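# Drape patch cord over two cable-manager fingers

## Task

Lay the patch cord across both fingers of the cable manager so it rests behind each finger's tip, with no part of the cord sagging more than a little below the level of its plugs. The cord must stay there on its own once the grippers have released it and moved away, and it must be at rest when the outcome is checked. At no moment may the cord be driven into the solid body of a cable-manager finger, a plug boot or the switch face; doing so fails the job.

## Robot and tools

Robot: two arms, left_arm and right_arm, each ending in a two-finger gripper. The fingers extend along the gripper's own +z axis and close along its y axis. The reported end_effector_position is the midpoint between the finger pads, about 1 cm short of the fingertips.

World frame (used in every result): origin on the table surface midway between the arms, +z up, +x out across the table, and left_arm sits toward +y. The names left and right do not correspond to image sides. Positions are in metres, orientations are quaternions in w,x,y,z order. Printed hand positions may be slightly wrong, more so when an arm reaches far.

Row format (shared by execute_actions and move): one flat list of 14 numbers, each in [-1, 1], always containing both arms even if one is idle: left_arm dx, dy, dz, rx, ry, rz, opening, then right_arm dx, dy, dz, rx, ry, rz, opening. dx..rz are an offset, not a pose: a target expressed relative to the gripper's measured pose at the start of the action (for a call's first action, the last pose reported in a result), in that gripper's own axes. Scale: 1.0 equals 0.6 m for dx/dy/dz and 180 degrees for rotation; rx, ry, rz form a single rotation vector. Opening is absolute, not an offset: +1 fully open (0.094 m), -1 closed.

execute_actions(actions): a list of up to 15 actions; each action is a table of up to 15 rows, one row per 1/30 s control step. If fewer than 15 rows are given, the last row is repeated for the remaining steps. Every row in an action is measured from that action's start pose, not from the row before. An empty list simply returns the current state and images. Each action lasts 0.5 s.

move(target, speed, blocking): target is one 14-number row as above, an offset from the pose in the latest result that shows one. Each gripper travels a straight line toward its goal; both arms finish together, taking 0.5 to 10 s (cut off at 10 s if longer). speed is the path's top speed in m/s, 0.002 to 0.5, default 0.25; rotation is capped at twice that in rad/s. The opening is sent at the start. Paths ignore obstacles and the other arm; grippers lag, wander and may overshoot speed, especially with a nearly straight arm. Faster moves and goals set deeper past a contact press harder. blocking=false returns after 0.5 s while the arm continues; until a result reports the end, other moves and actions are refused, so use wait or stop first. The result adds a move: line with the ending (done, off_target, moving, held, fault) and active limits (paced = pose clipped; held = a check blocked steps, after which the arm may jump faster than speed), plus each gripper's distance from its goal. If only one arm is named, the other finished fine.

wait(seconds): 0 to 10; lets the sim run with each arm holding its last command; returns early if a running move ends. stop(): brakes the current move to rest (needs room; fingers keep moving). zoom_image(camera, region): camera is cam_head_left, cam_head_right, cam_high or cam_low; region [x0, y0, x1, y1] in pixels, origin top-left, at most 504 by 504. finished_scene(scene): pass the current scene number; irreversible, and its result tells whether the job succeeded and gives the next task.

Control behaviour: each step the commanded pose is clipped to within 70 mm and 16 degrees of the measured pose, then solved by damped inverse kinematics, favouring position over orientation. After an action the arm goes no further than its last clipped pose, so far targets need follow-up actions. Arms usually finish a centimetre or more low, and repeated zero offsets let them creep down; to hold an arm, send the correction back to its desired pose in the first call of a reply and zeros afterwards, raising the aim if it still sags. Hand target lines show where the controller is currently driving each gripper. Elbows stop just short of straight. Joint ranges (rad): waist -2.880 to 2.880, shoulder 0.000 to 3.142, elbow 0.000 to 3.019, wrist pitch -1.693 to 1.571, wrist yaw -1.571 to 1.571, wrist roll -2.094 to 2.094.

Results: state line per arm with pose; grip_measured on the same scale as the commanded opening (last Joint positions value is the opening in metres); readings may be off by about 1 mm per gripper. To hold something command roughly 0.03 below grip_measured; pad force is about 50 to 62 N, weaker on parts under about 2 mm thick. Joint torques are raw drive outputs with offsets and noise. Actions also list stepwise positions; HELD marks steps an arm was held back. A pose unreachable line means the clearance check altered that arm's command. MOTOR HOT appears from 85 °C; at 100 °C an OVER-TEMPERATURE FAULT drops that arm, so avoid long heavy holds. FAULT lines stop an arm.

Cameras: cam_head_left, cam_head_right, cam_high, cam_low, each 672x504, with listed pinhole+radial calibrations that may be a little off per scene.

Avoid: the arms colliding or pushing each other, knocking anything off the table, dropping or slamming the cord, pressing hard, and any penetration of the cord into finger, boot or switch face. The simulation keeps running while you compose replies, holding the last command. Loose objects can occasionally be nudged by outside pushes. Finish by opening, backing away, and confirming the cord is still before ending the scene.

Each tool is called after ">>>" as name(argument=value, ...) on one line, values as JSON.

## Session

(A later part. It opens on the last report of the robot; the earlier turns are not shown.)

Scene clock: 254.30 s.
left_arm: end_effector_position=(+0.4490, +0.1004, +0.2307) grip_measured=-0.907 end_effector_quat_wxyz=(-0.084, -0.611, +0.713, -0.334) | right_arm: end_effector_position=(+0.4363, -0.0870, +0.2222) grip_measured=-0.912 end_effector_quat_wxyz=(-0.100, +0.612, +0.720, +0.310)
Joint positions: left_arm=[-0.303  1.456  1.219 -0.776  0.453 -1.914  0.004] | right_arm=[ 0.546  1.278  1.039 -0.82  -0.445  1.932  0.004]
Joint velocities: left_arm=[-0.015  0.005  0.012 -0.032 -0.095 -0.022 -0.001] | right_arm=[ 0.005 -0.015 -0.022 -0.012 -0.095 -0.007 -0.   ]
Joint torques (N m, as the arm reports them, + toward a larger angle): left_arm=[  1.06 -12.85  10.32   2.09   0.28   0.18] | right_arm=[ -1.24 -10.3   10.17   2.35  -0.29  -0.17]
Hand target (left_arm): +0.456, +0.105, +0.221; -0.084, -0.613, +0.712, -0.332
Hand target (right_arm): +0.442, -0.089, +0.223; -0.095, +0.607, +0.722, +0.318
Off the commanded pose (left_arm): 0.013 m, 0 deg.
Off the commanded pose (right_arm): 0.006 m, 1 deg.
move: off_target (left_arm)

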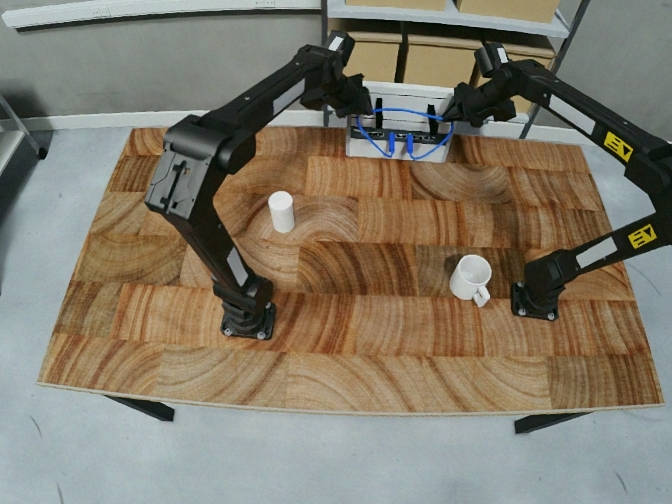

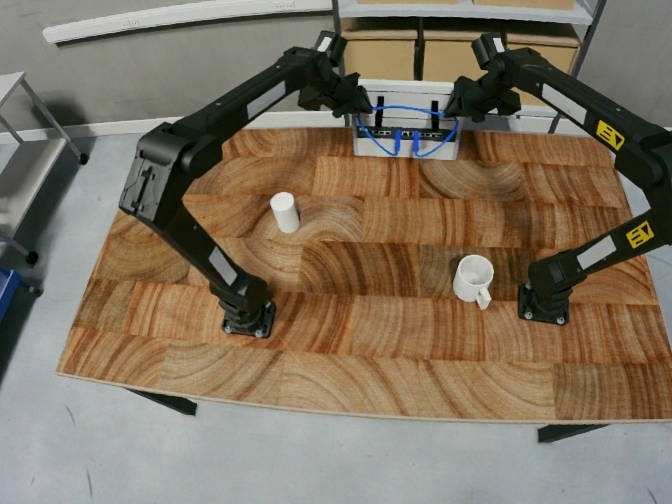

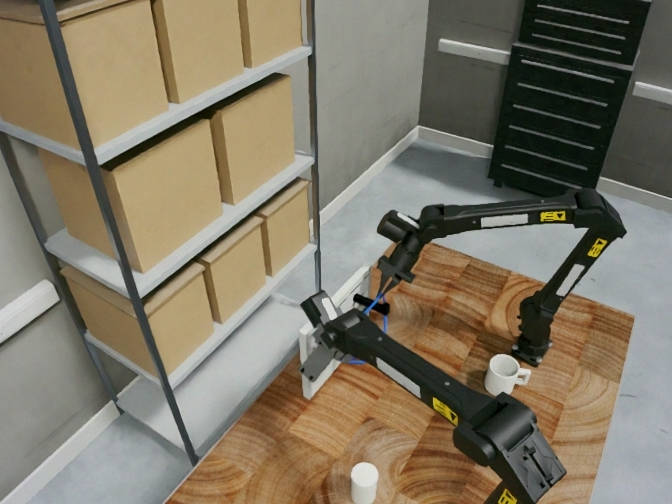

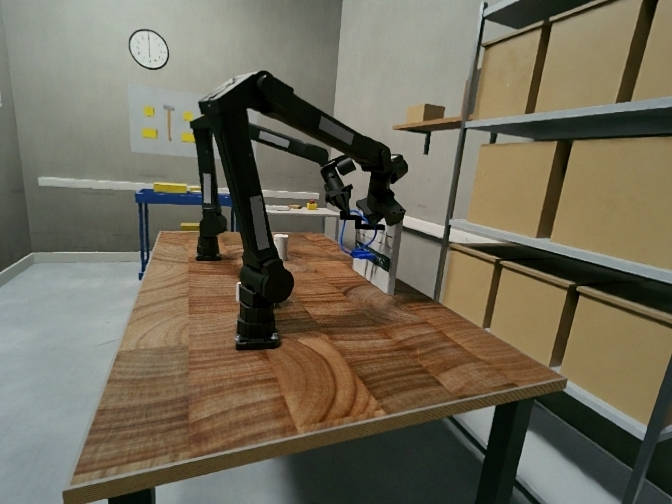

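>>> move(target=[-0.03,0.005,0.022,0,0,0,-0.93,-0.016,0,0.012,0,0,0,-0.93], speed=0.03)

>>> execute_actions(actions=[[[0,0,0,0,0,0,-0.78,0,0,0,0,0,0,-0.78]],[[0,0,0,0,0,0,-0.7,0,0,0,0,0,0,-0.7]]])

>>> zoom_image(camera="cam_head_right", region=[320, 50, 490, 200])

>>> zoom_image(camera="cam_low", region=[300, 170, 410, 280])

Scene clock: 272.53 s.
left_arm: end_effector_position=(+0.4494, +0.1013, +0.2247) grip_measured=-0.907 end_effector_quat_wxyz=(-0.083, -0.607, +0.714, -0.340) | right_arm: end_effector_position=(+0.4348, -0.0885, +0.2150) grip_measured=-0.912 end_effector_quat_wxyz=(-0.104, +0.614, +0.720, +0.308)
Joint positions: left_arm=[-0.299  1.456  1.198 -0.745  0.461 -1.907  0.004] | right_arm=[ 0.542  1.282  1.024 -0.81  -0.45   1.932  0.004]
Joint velocities: left_arm=[-0.005  0.015 -0.007 -0.012 -0.007  0.037 -0.   ] | right_arm=[-0.005 -0.005  0.002  0.002 -0.066 -0.007 -0.002]
Joint torques (N m, as the arm reports them, + toward a larger angle): left_arm=[  1.1  -12.99   9.28   2.09   0.28   0.16] | right_arm=[ -1.32 -10.26   9.73   2.25  -0.22  -0.15]
Hand target (left_arm): +0.454, +0.108, +0.210; -0.084, -0.611, +0.713, -0.334
Hand target (right_arm): +0.440, -0.091, +0.212; -0.100, +0.612, +0.720, +0.311
Off the commanded pose (left_arm): 0.017 m, 1 deg.
Off the commanded pose (right_arm): 0.007 m, 1 deg.
move: off_target (left_arm)

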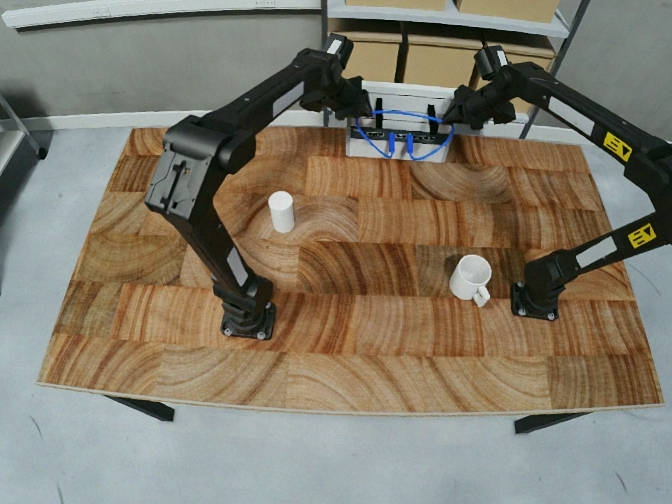

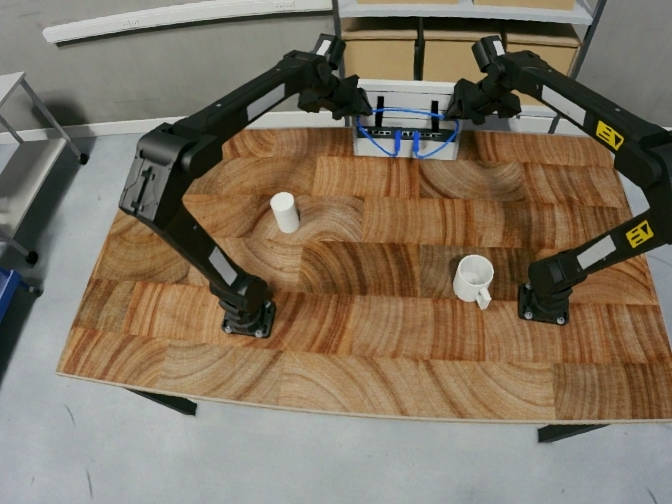

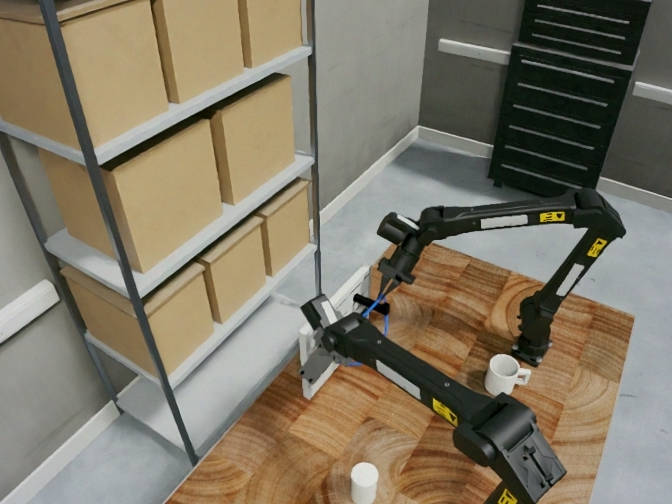

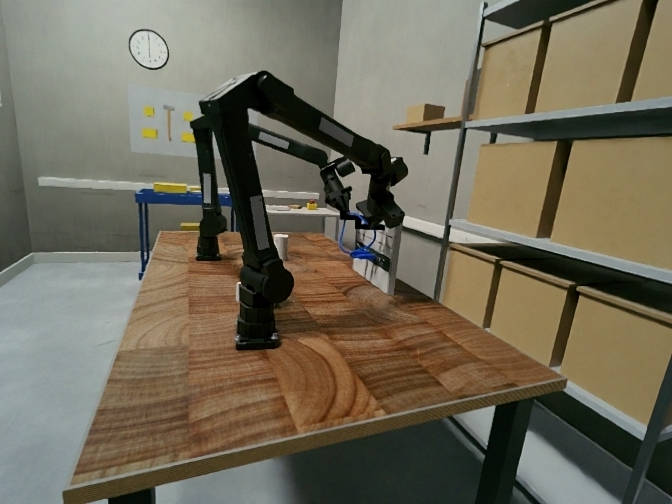

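Scene clock: 273.53 s.
left_arm: end_effector_position=(+0.4494, +0.1012, +0.2248) grip_measured=-0.703 end_effector_quat_wxyz=(-0.083, -0.607, +0.714, -0.340) | right_arm: end_effector_position=(+0.4346, -0.0886, +0.2146) grip_measured=-0.702 end_effector_quat_wxyz=(-0.104, +0.614, +0.720, +0.308)
Joint positions: left_arm=[-0.299  1.456  1.198 -0.745  0.461 -1.906  0.014] | right_arm=[ 0.542  1.282  1.023 -0.81  -0.45   1.932  0.014]
Joint velocities: left_arm=[-0.015  0.005 -0.012 -0.007  0.051  0.051  0.   ] | right_arm=[-0.015 -0.015 -0.012 -0.002 -0.081 -0.007  0.001]
Joint torques (N m, as the arm reports them, + toward a larger angle): left_arm=[  0.07 -15.09  10.32   1.49   0.17   0.07] | right_arm=[ -0.62 -11.14   9.88   1.57  -0.17  -0.03]
Hand target (left_arm): +0.449, +0.101, +0.225; -0.083, -0.607, +0.714, -0.340
Hand target (right_arm): +0.435, -0.089, +0.215; -0.104, +0.614, +0.720, +0.308
Off the commanded pose (left_arm): 0.000 m, 0 deg.
Off the commanded pose (right_arm): 0.000 m, 0 deg.
Step readings (end_effector_position; steps 1 to 15: 1st action; 16 to 30: 2nd action):
0: left_arm (+0.4494, +0.1013, +0.2247) | right_arm (+0.4348, -0.0885, +0.2150)
1: left_arm (+0.4494, +0.1013, +0.2247) | right_arm (+0.4348, -0.0885, +0.2150)
2: left_arm (+0.4494, +0.1012, +0.2248) | right_arm (+0.4348, -0.0885, +0.2150)
4: left_arm (+0.4494, +0.1012, +0.2248) | right_arm (+0.4346, -0.0886, +0.2146)
8: left_arm (+0.4494, +0.1012, +0.2248) | right_arm (+0.4346, -0.0886, +0.2146)
15: left_arm (+0.4494, +0.1012, +0.2248) | right_arm (+0.4346, -0.0886, +0.2146)
16: left_arm (+0.4494, +0.1012, +0.2248) | right_arm (+0.4346, -0.0886, +0.2146)
17: left_arm (+0.4494, +0.1012, +0.2248) | right_arm (+0.4346, -0.0886, +0.2146)
19: left_arm (+0.4494, +0.1012, +0.2248) | right_arm (+0.4346, -0.0886, +0.2146)
23: left_arm (+0.4494, +0.1012, +0.2248) | right_arm (+0.4346, -0.0886, +0.2146)
30: end_effector_position above

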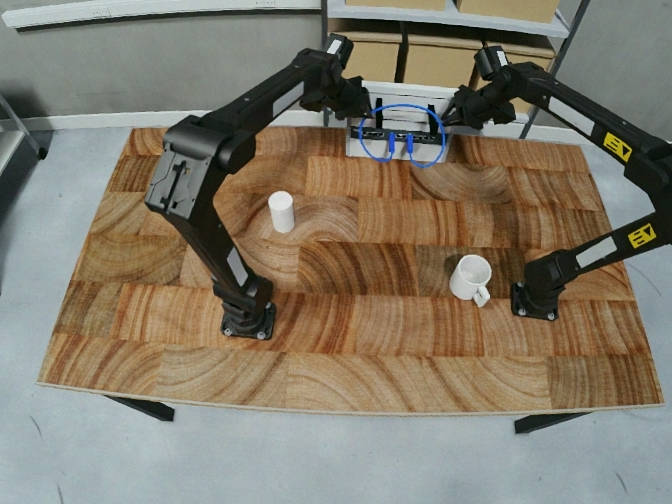

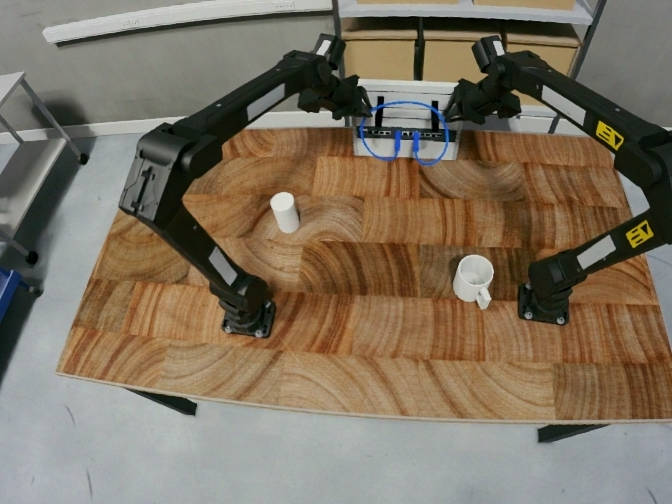

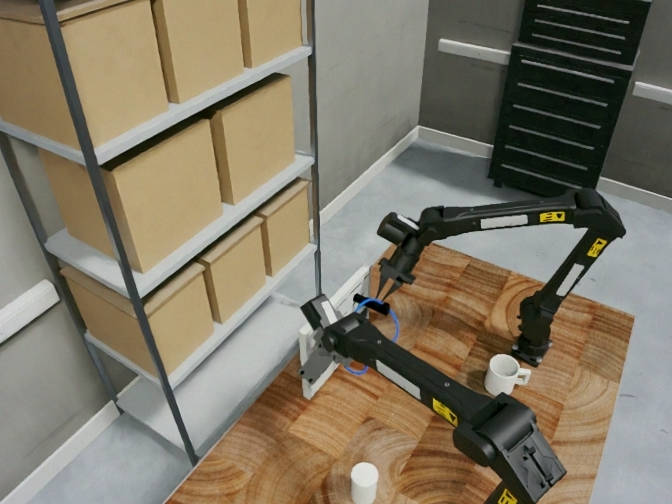

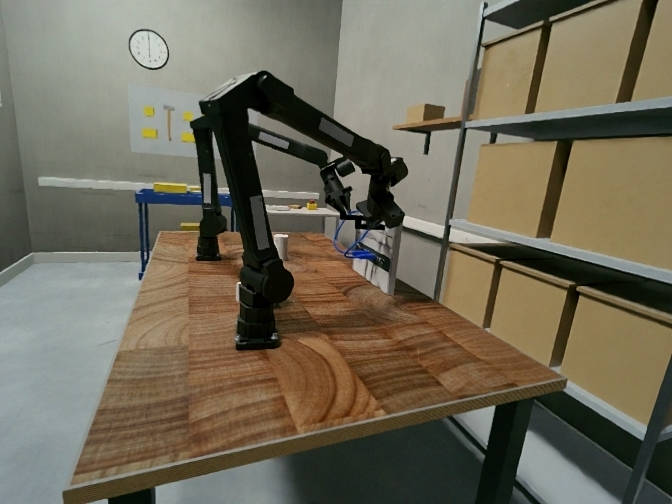

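Region (320, 50, 490, 200) of cam_head_right's 672x504 image, scaled by 2.965, with more detail than that image has; it fills the top 445 rows of this view, and the rest is white.

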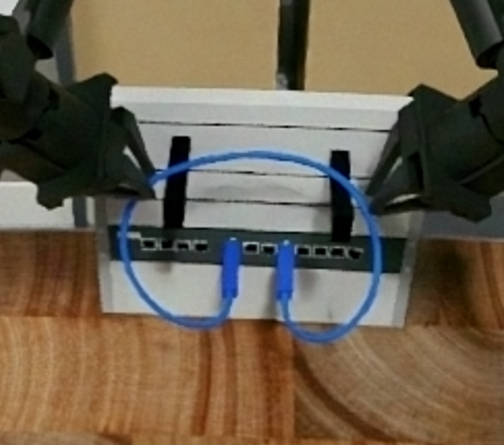

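Region (300, 170, 410, 280) of cam_low's 672x504 image, scaled by 4.582, with more detail than that image has.

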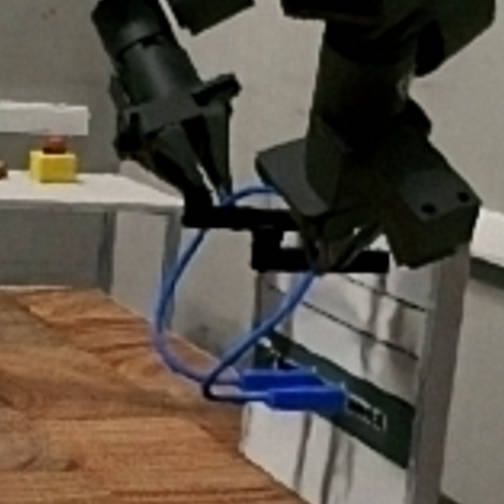

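>>> move(target=[0,-0.02,-0.1,0,0,0,-0.55,0,0.02,-0.1,0,0,0,-0.55], speed=0.08)

>>> move(target=[-0.05,0.15,-0.2,0,0,0,-0.55,-0.05,-0.15,-0.2,0,0,0,-0.55])

>>> wait(seconds=4)

>>> zoom_image(camera="cam_head_right", region=[320, 50, 490, 200])

>>> zoom_image(camera="cam_low", region=[300, 170, 410, 280])

Scene clock: 282.47 s.
left_arm: end_effector_position=(+0.4309, +0.1351, +0.2482) grip_measured=-0.552 end_effector_quat_wxyz=(-0.096, -0.615, +0.714, -0.320) | right_arm: end_effector_position=(+0.4200, -0.1227, +0.2387) grip_measured=-0.552 end_effector_quat_wxyz=(-0.118, +0.627, +0.716, +0.284)
Joint positions: left_arm=[-0.24   1.396  1.217 -0.902  0.493 -1.848  0.021] | right_arm=[ 0.471  1.23   1.06  -0.986 -0.483  1.872  0.021]
Joint velocities: left_arm=[-0.005 -0.024  0.007 -0.027 -0.11  -0.007  0.001] | right_arm=[ 0.005  0.005 -0.007 -0.002 -0.051 -0.037  0.001]
Joint torques (N m, as the arm reports them, + toward a larger angle): left_arm=[  0.89 -14.45  14.8    0.92   0.35   0.14] | right_arm=[ -1.12 -10.6   14.95   1.09  -0.34  -0.18]
Hand target (left_arm): +0.443, +0.137, +0.275; -0.083, -0.607, +0.714, -0.340
Hand target (right_arm): +0.432, -0.122, +0.266; -0.103, +0.614, +0.719, +0.308
Off the commanded pose (left_arm): 0.029 m, 3 deg.
Off the commanded pose (right_arm): 0.030 m, 3 deg.
move: off_target (left_arm, right_arm)

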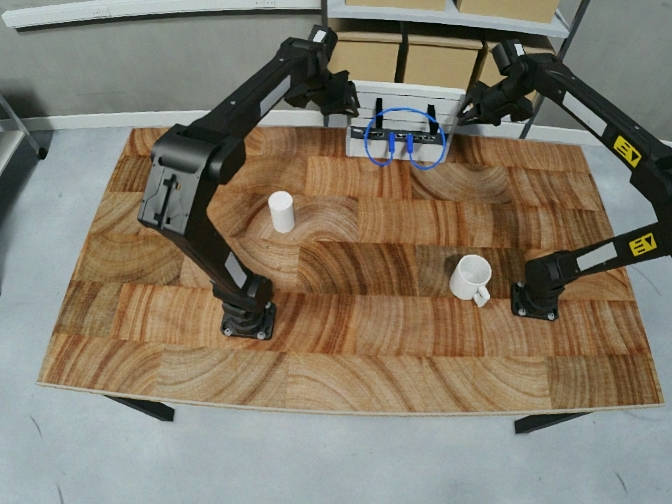

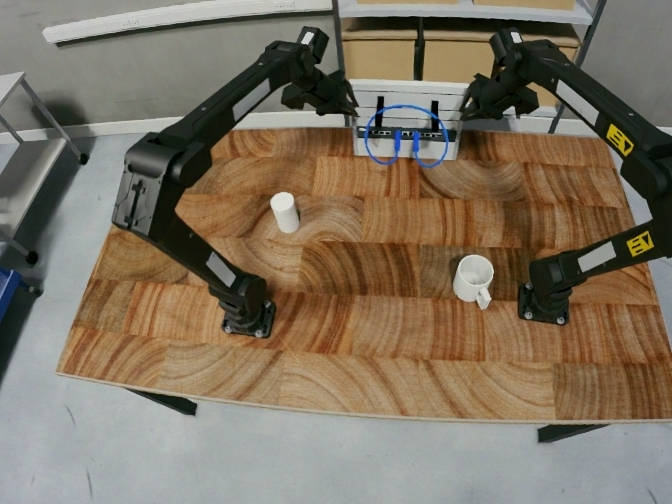

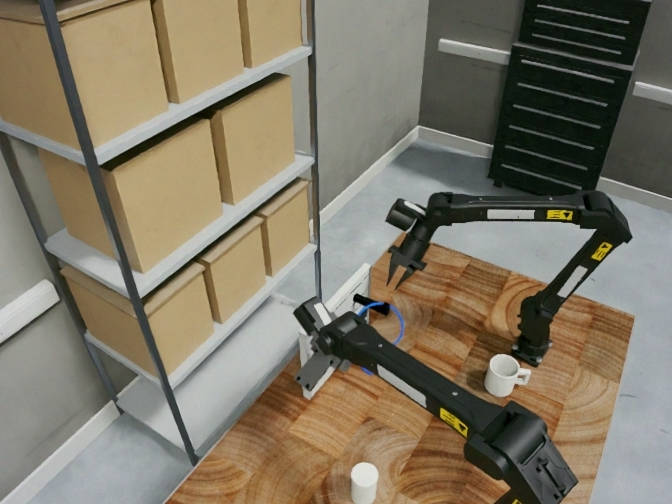

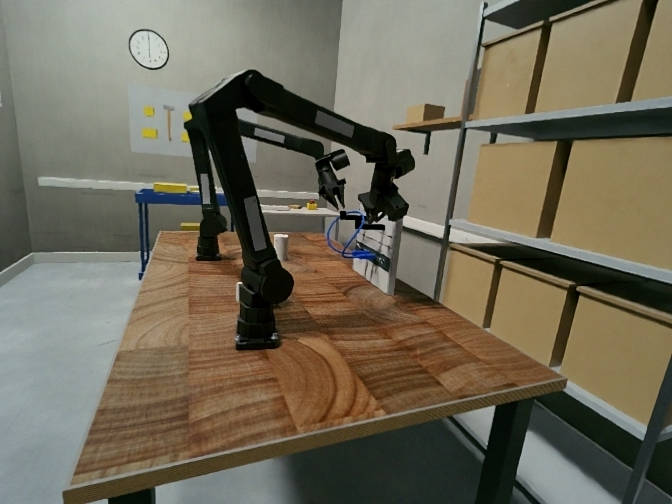

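Scene clock: 283.67 s.
left_arm: end_effector_position=(+0.3261, +0.2328, +0.3047) grip_measured=-0.552 end_effector_quat_wxyz=(-0.088, -0.612, +0.714, -0.327) | right_arm: end_effector_position=(+0.3174, -0.2178, +0.2982) grip_measured=-0.552 end_effector_quat_wxyz=(-0.116, +0.632, +0.710, +0.287)
Joint positions: left_arm=[-0.039  1.062  1.09  -1.194  0.577 -1.639  0.021] | right_arm=[ 0.238  0.904  1.003 -1.37  -0.562  1.638  0.021]
Joint velocities: left_arm=[-0.005 -0.015 -0.007 -0.022 -0.022 -0.007 -0.   ] | right_arm=[-0.005 -0.015 -0.022 -0.012  0.037 -0.051  0.   ]
Joint torques (N m, as the arm reports them, + toward a larger angle): left_arm=[ 0.5  -6.52  9.26  0.8   0.42  0.16] | right_arm=[-0.94 -4.05 10.01  0.92 -0.4  -0.18]
Hand target (left_arm): +0.324, +0.235, +0.295; -0.097, -0.615, +0.715, -0.318
Hand target (right_arm): +0.318, -0.219, +0.298; -0.117, +0.627, +0.715, +0.286
Off the commanded pose (left_arm): 0.010 m, 1 deg.
Off the commanded pose (right_arm): 0.002 m, 1 deg.
move: done

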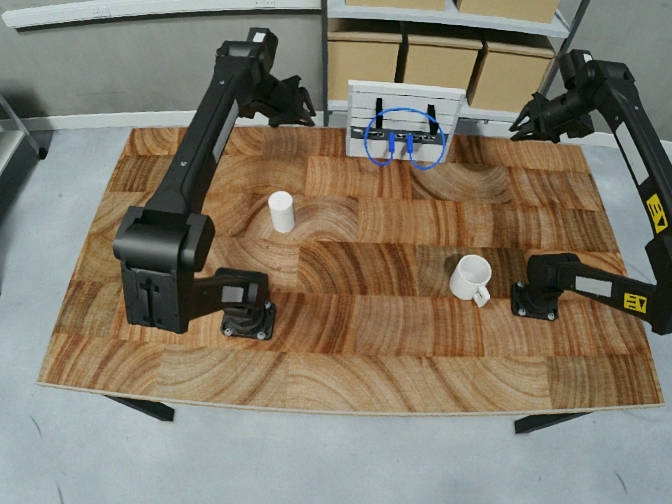

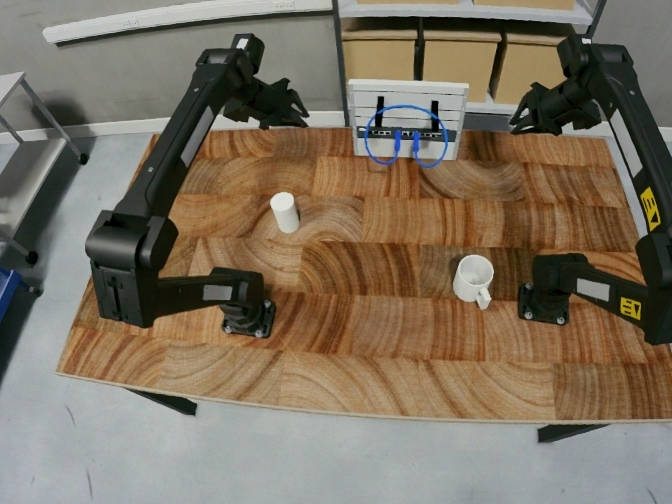

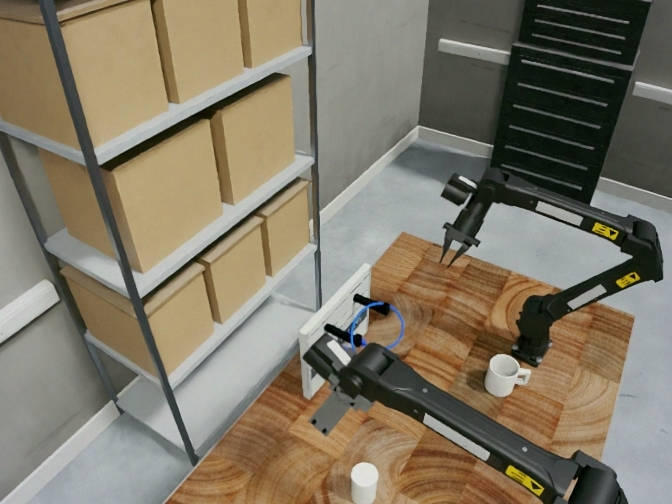

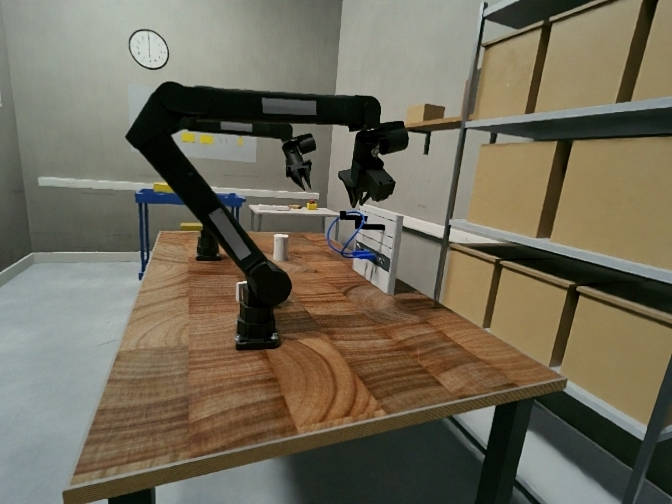

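Scene clock: 287.67 s.
left_arm: end_effector_position=(+0.3261, +0.2328, +0.3047) grip_measured=-0.552 end_effector_quat_wxyz=(-0.088, -0.611, +0.715, -0.327) | right_arm: end_effector_position=(+0.3174, -0.2178, +0.2982) grip_measured=-0.552 end_effector_quat_wxyz=(-0.116, +0.631, +0.712, +0.287)
Joint positions: left_arm=[-0.039  1.062  1.09  -1.194  0.577 -1.636  0.021] | right_arm=[ 0.238  0.904  1.003 -1.37  -0.562  1.634  0.021]
Joint velocities: left_arm=[ 0.015  0.005  0.002 -0.012 -0.037 -0.037 -0.001] | right_arm=[-0.015  0.005  0.002 -0.017  0.022  0.007  0.002]
Joint torques (N m, as the arm reports them, + toward a larger angle): left_arm=[ 0.54 -6.56  9.24  0.79  0.42  0.16] | right_arm=[-0.91 -3.9  10.11  0.89 -0.4  -0.18]
Hand target (left_arm): +0.324, +0.235, +0.295; -0.097, -0.615, +0.715, -0.318
Hand target (right_arm): +0.318, -0.219, +0.298; -0.117, +0.627, +0.715, +0.286
Off the commanded pose (left_arm): 0.010 m, 1 deg.
Off the commanded pose (right_arm): 0.002 m, 1 deg.
wait: 4.00 s; at rest by 0.17 s

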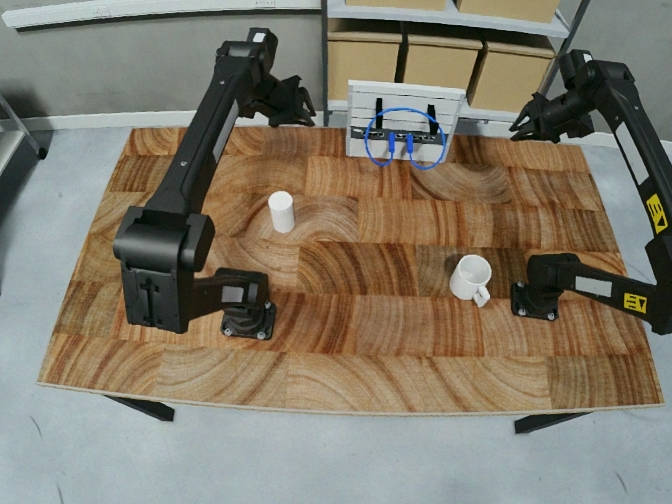

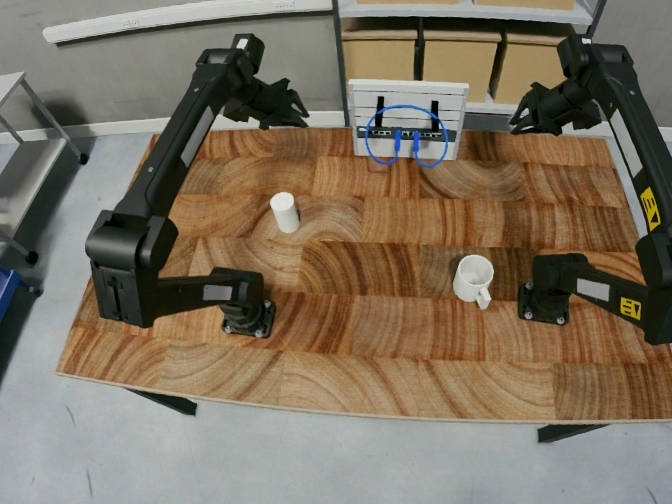

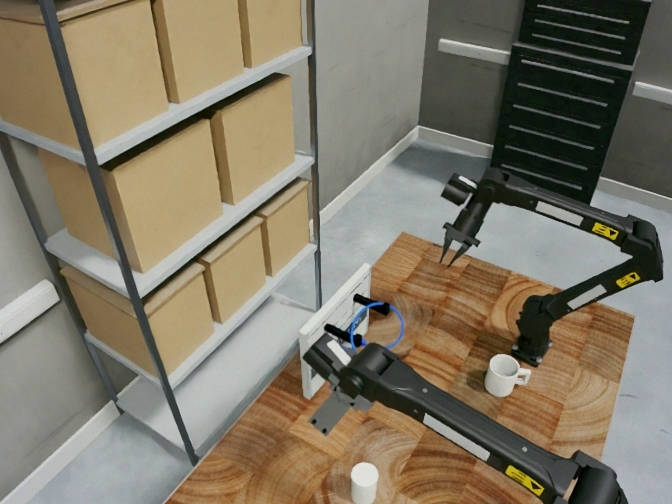

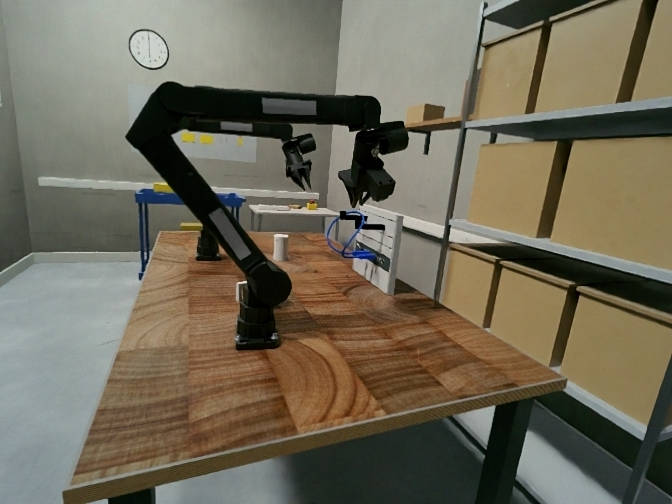

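Region (320, 50, 490, 200) of cam_head_right's 672x504 image, scaled by 2.965, with more detail than that image has; it fills the top 445 rows of this view, and the rest is white.

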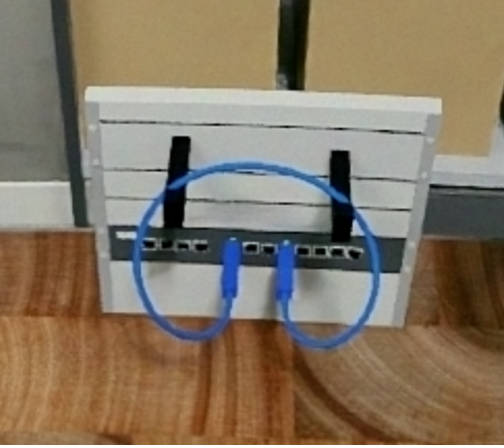

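Region (300, 170, 410, 280) of cam_low's 672x504 image, scaled by 4.582, with more detail than that image has.

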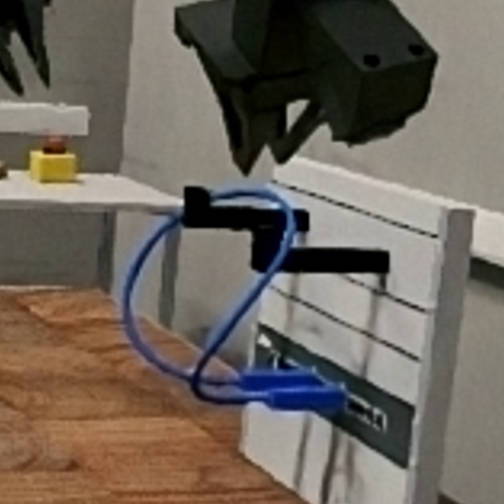

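>>> wait(seconds=8)

>>> zoom_image(camera="cam_head_right", region=[320, 50, 490, 200])

>>> zoom_image(camera="cam_high", region=[310, 270, 420, 370])

Scene clock: 301.87 s.
left_arm: end_effector_position=(+0.3261, +0.2328, +0.3047) grip_measured=-0.552 end_effector_quat_wxyz=(-0.088, -0.611, +0.715, -0.327) | right_arm: end_effector_position=(+0.3174, -0.2178, +0.2982) grip_measured=-0.552 end_effector_quat_wxyz=(-0.116, +0.631, +0.712, +0.287)
Joint positions: left_arm=[-0.039  1.062  1.09  -1.194  0.577 -1.636  0.021] | right_arm=[ 0.238  0.904  1.003 -1.37  -0.562  1.634  0.021]
Joint velocities: left_arm=[ 0.015 -0.005  0.017 -0.007 -0.022 -0.022 -0.   ] | right_arm=[-0.005 -0.005 -0.007  0.002  0.007  0.051 -0.001]
Joint torques (N m, as the arm reports them, + toward a larger angle): left_arm=[ 0.52 -6.54  9.26  0.8   0.42  0.16] | right_arm=[-0.89 -3.96 10.14  0.9  -0.4  -0.18]
Hand target (left_arm): +0.324, +0.235, +0.295; -0.097, -0.615, +0.715, -0.318
Hand target (right_arm): +0.318, -0.219, +0.298; -0.117, +0.627, +0.715, +0.286
Off the commanded pose (left_arm): 0.010 m, 1 deg.
Off the commanded pose (right_arm): 0.002 m, 1 deg.
wait: 8.00 s; at rest from the start

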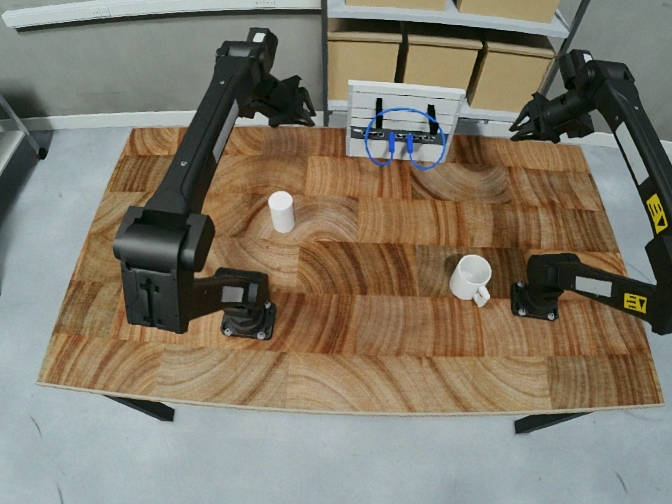

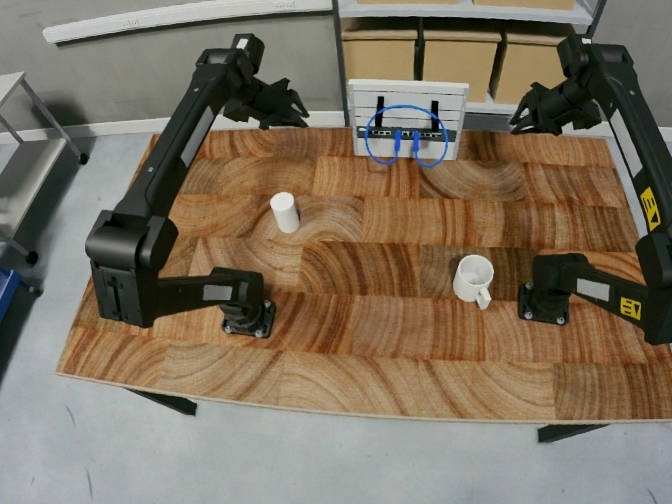

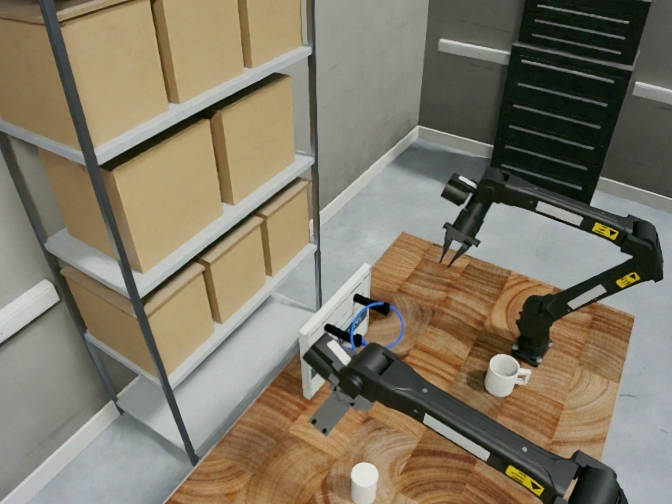

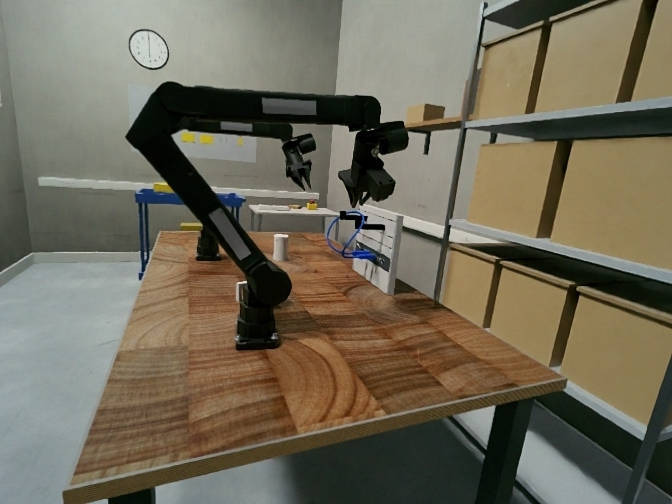

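Region (320, 50, 490, 200) of cam_head_right's 672x504 image, scaled by 2.965, with more detail than that image has; it fills the top 445 rows of this view, and the rest is white.

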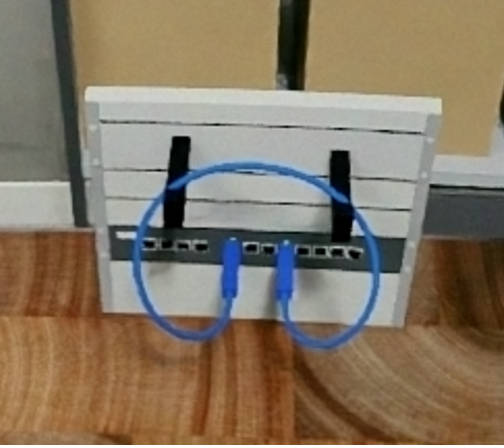

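Region (310, 270, 420, 370) of cam_high's 672x504 image, scaled by 4.582, with more detail than that image has; it fills the top 458 rows of this view, and the rest is white.

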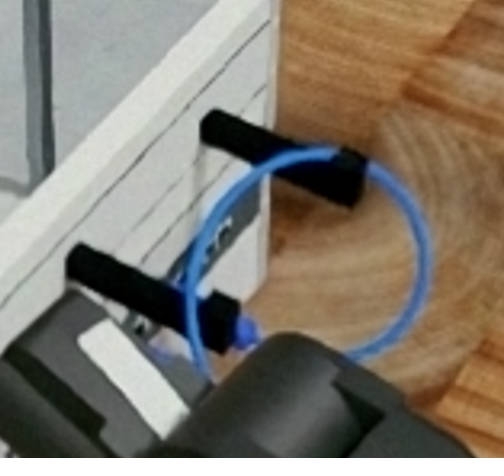

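>>> finished_scene(scene=1)

The scene is finished: the task was done.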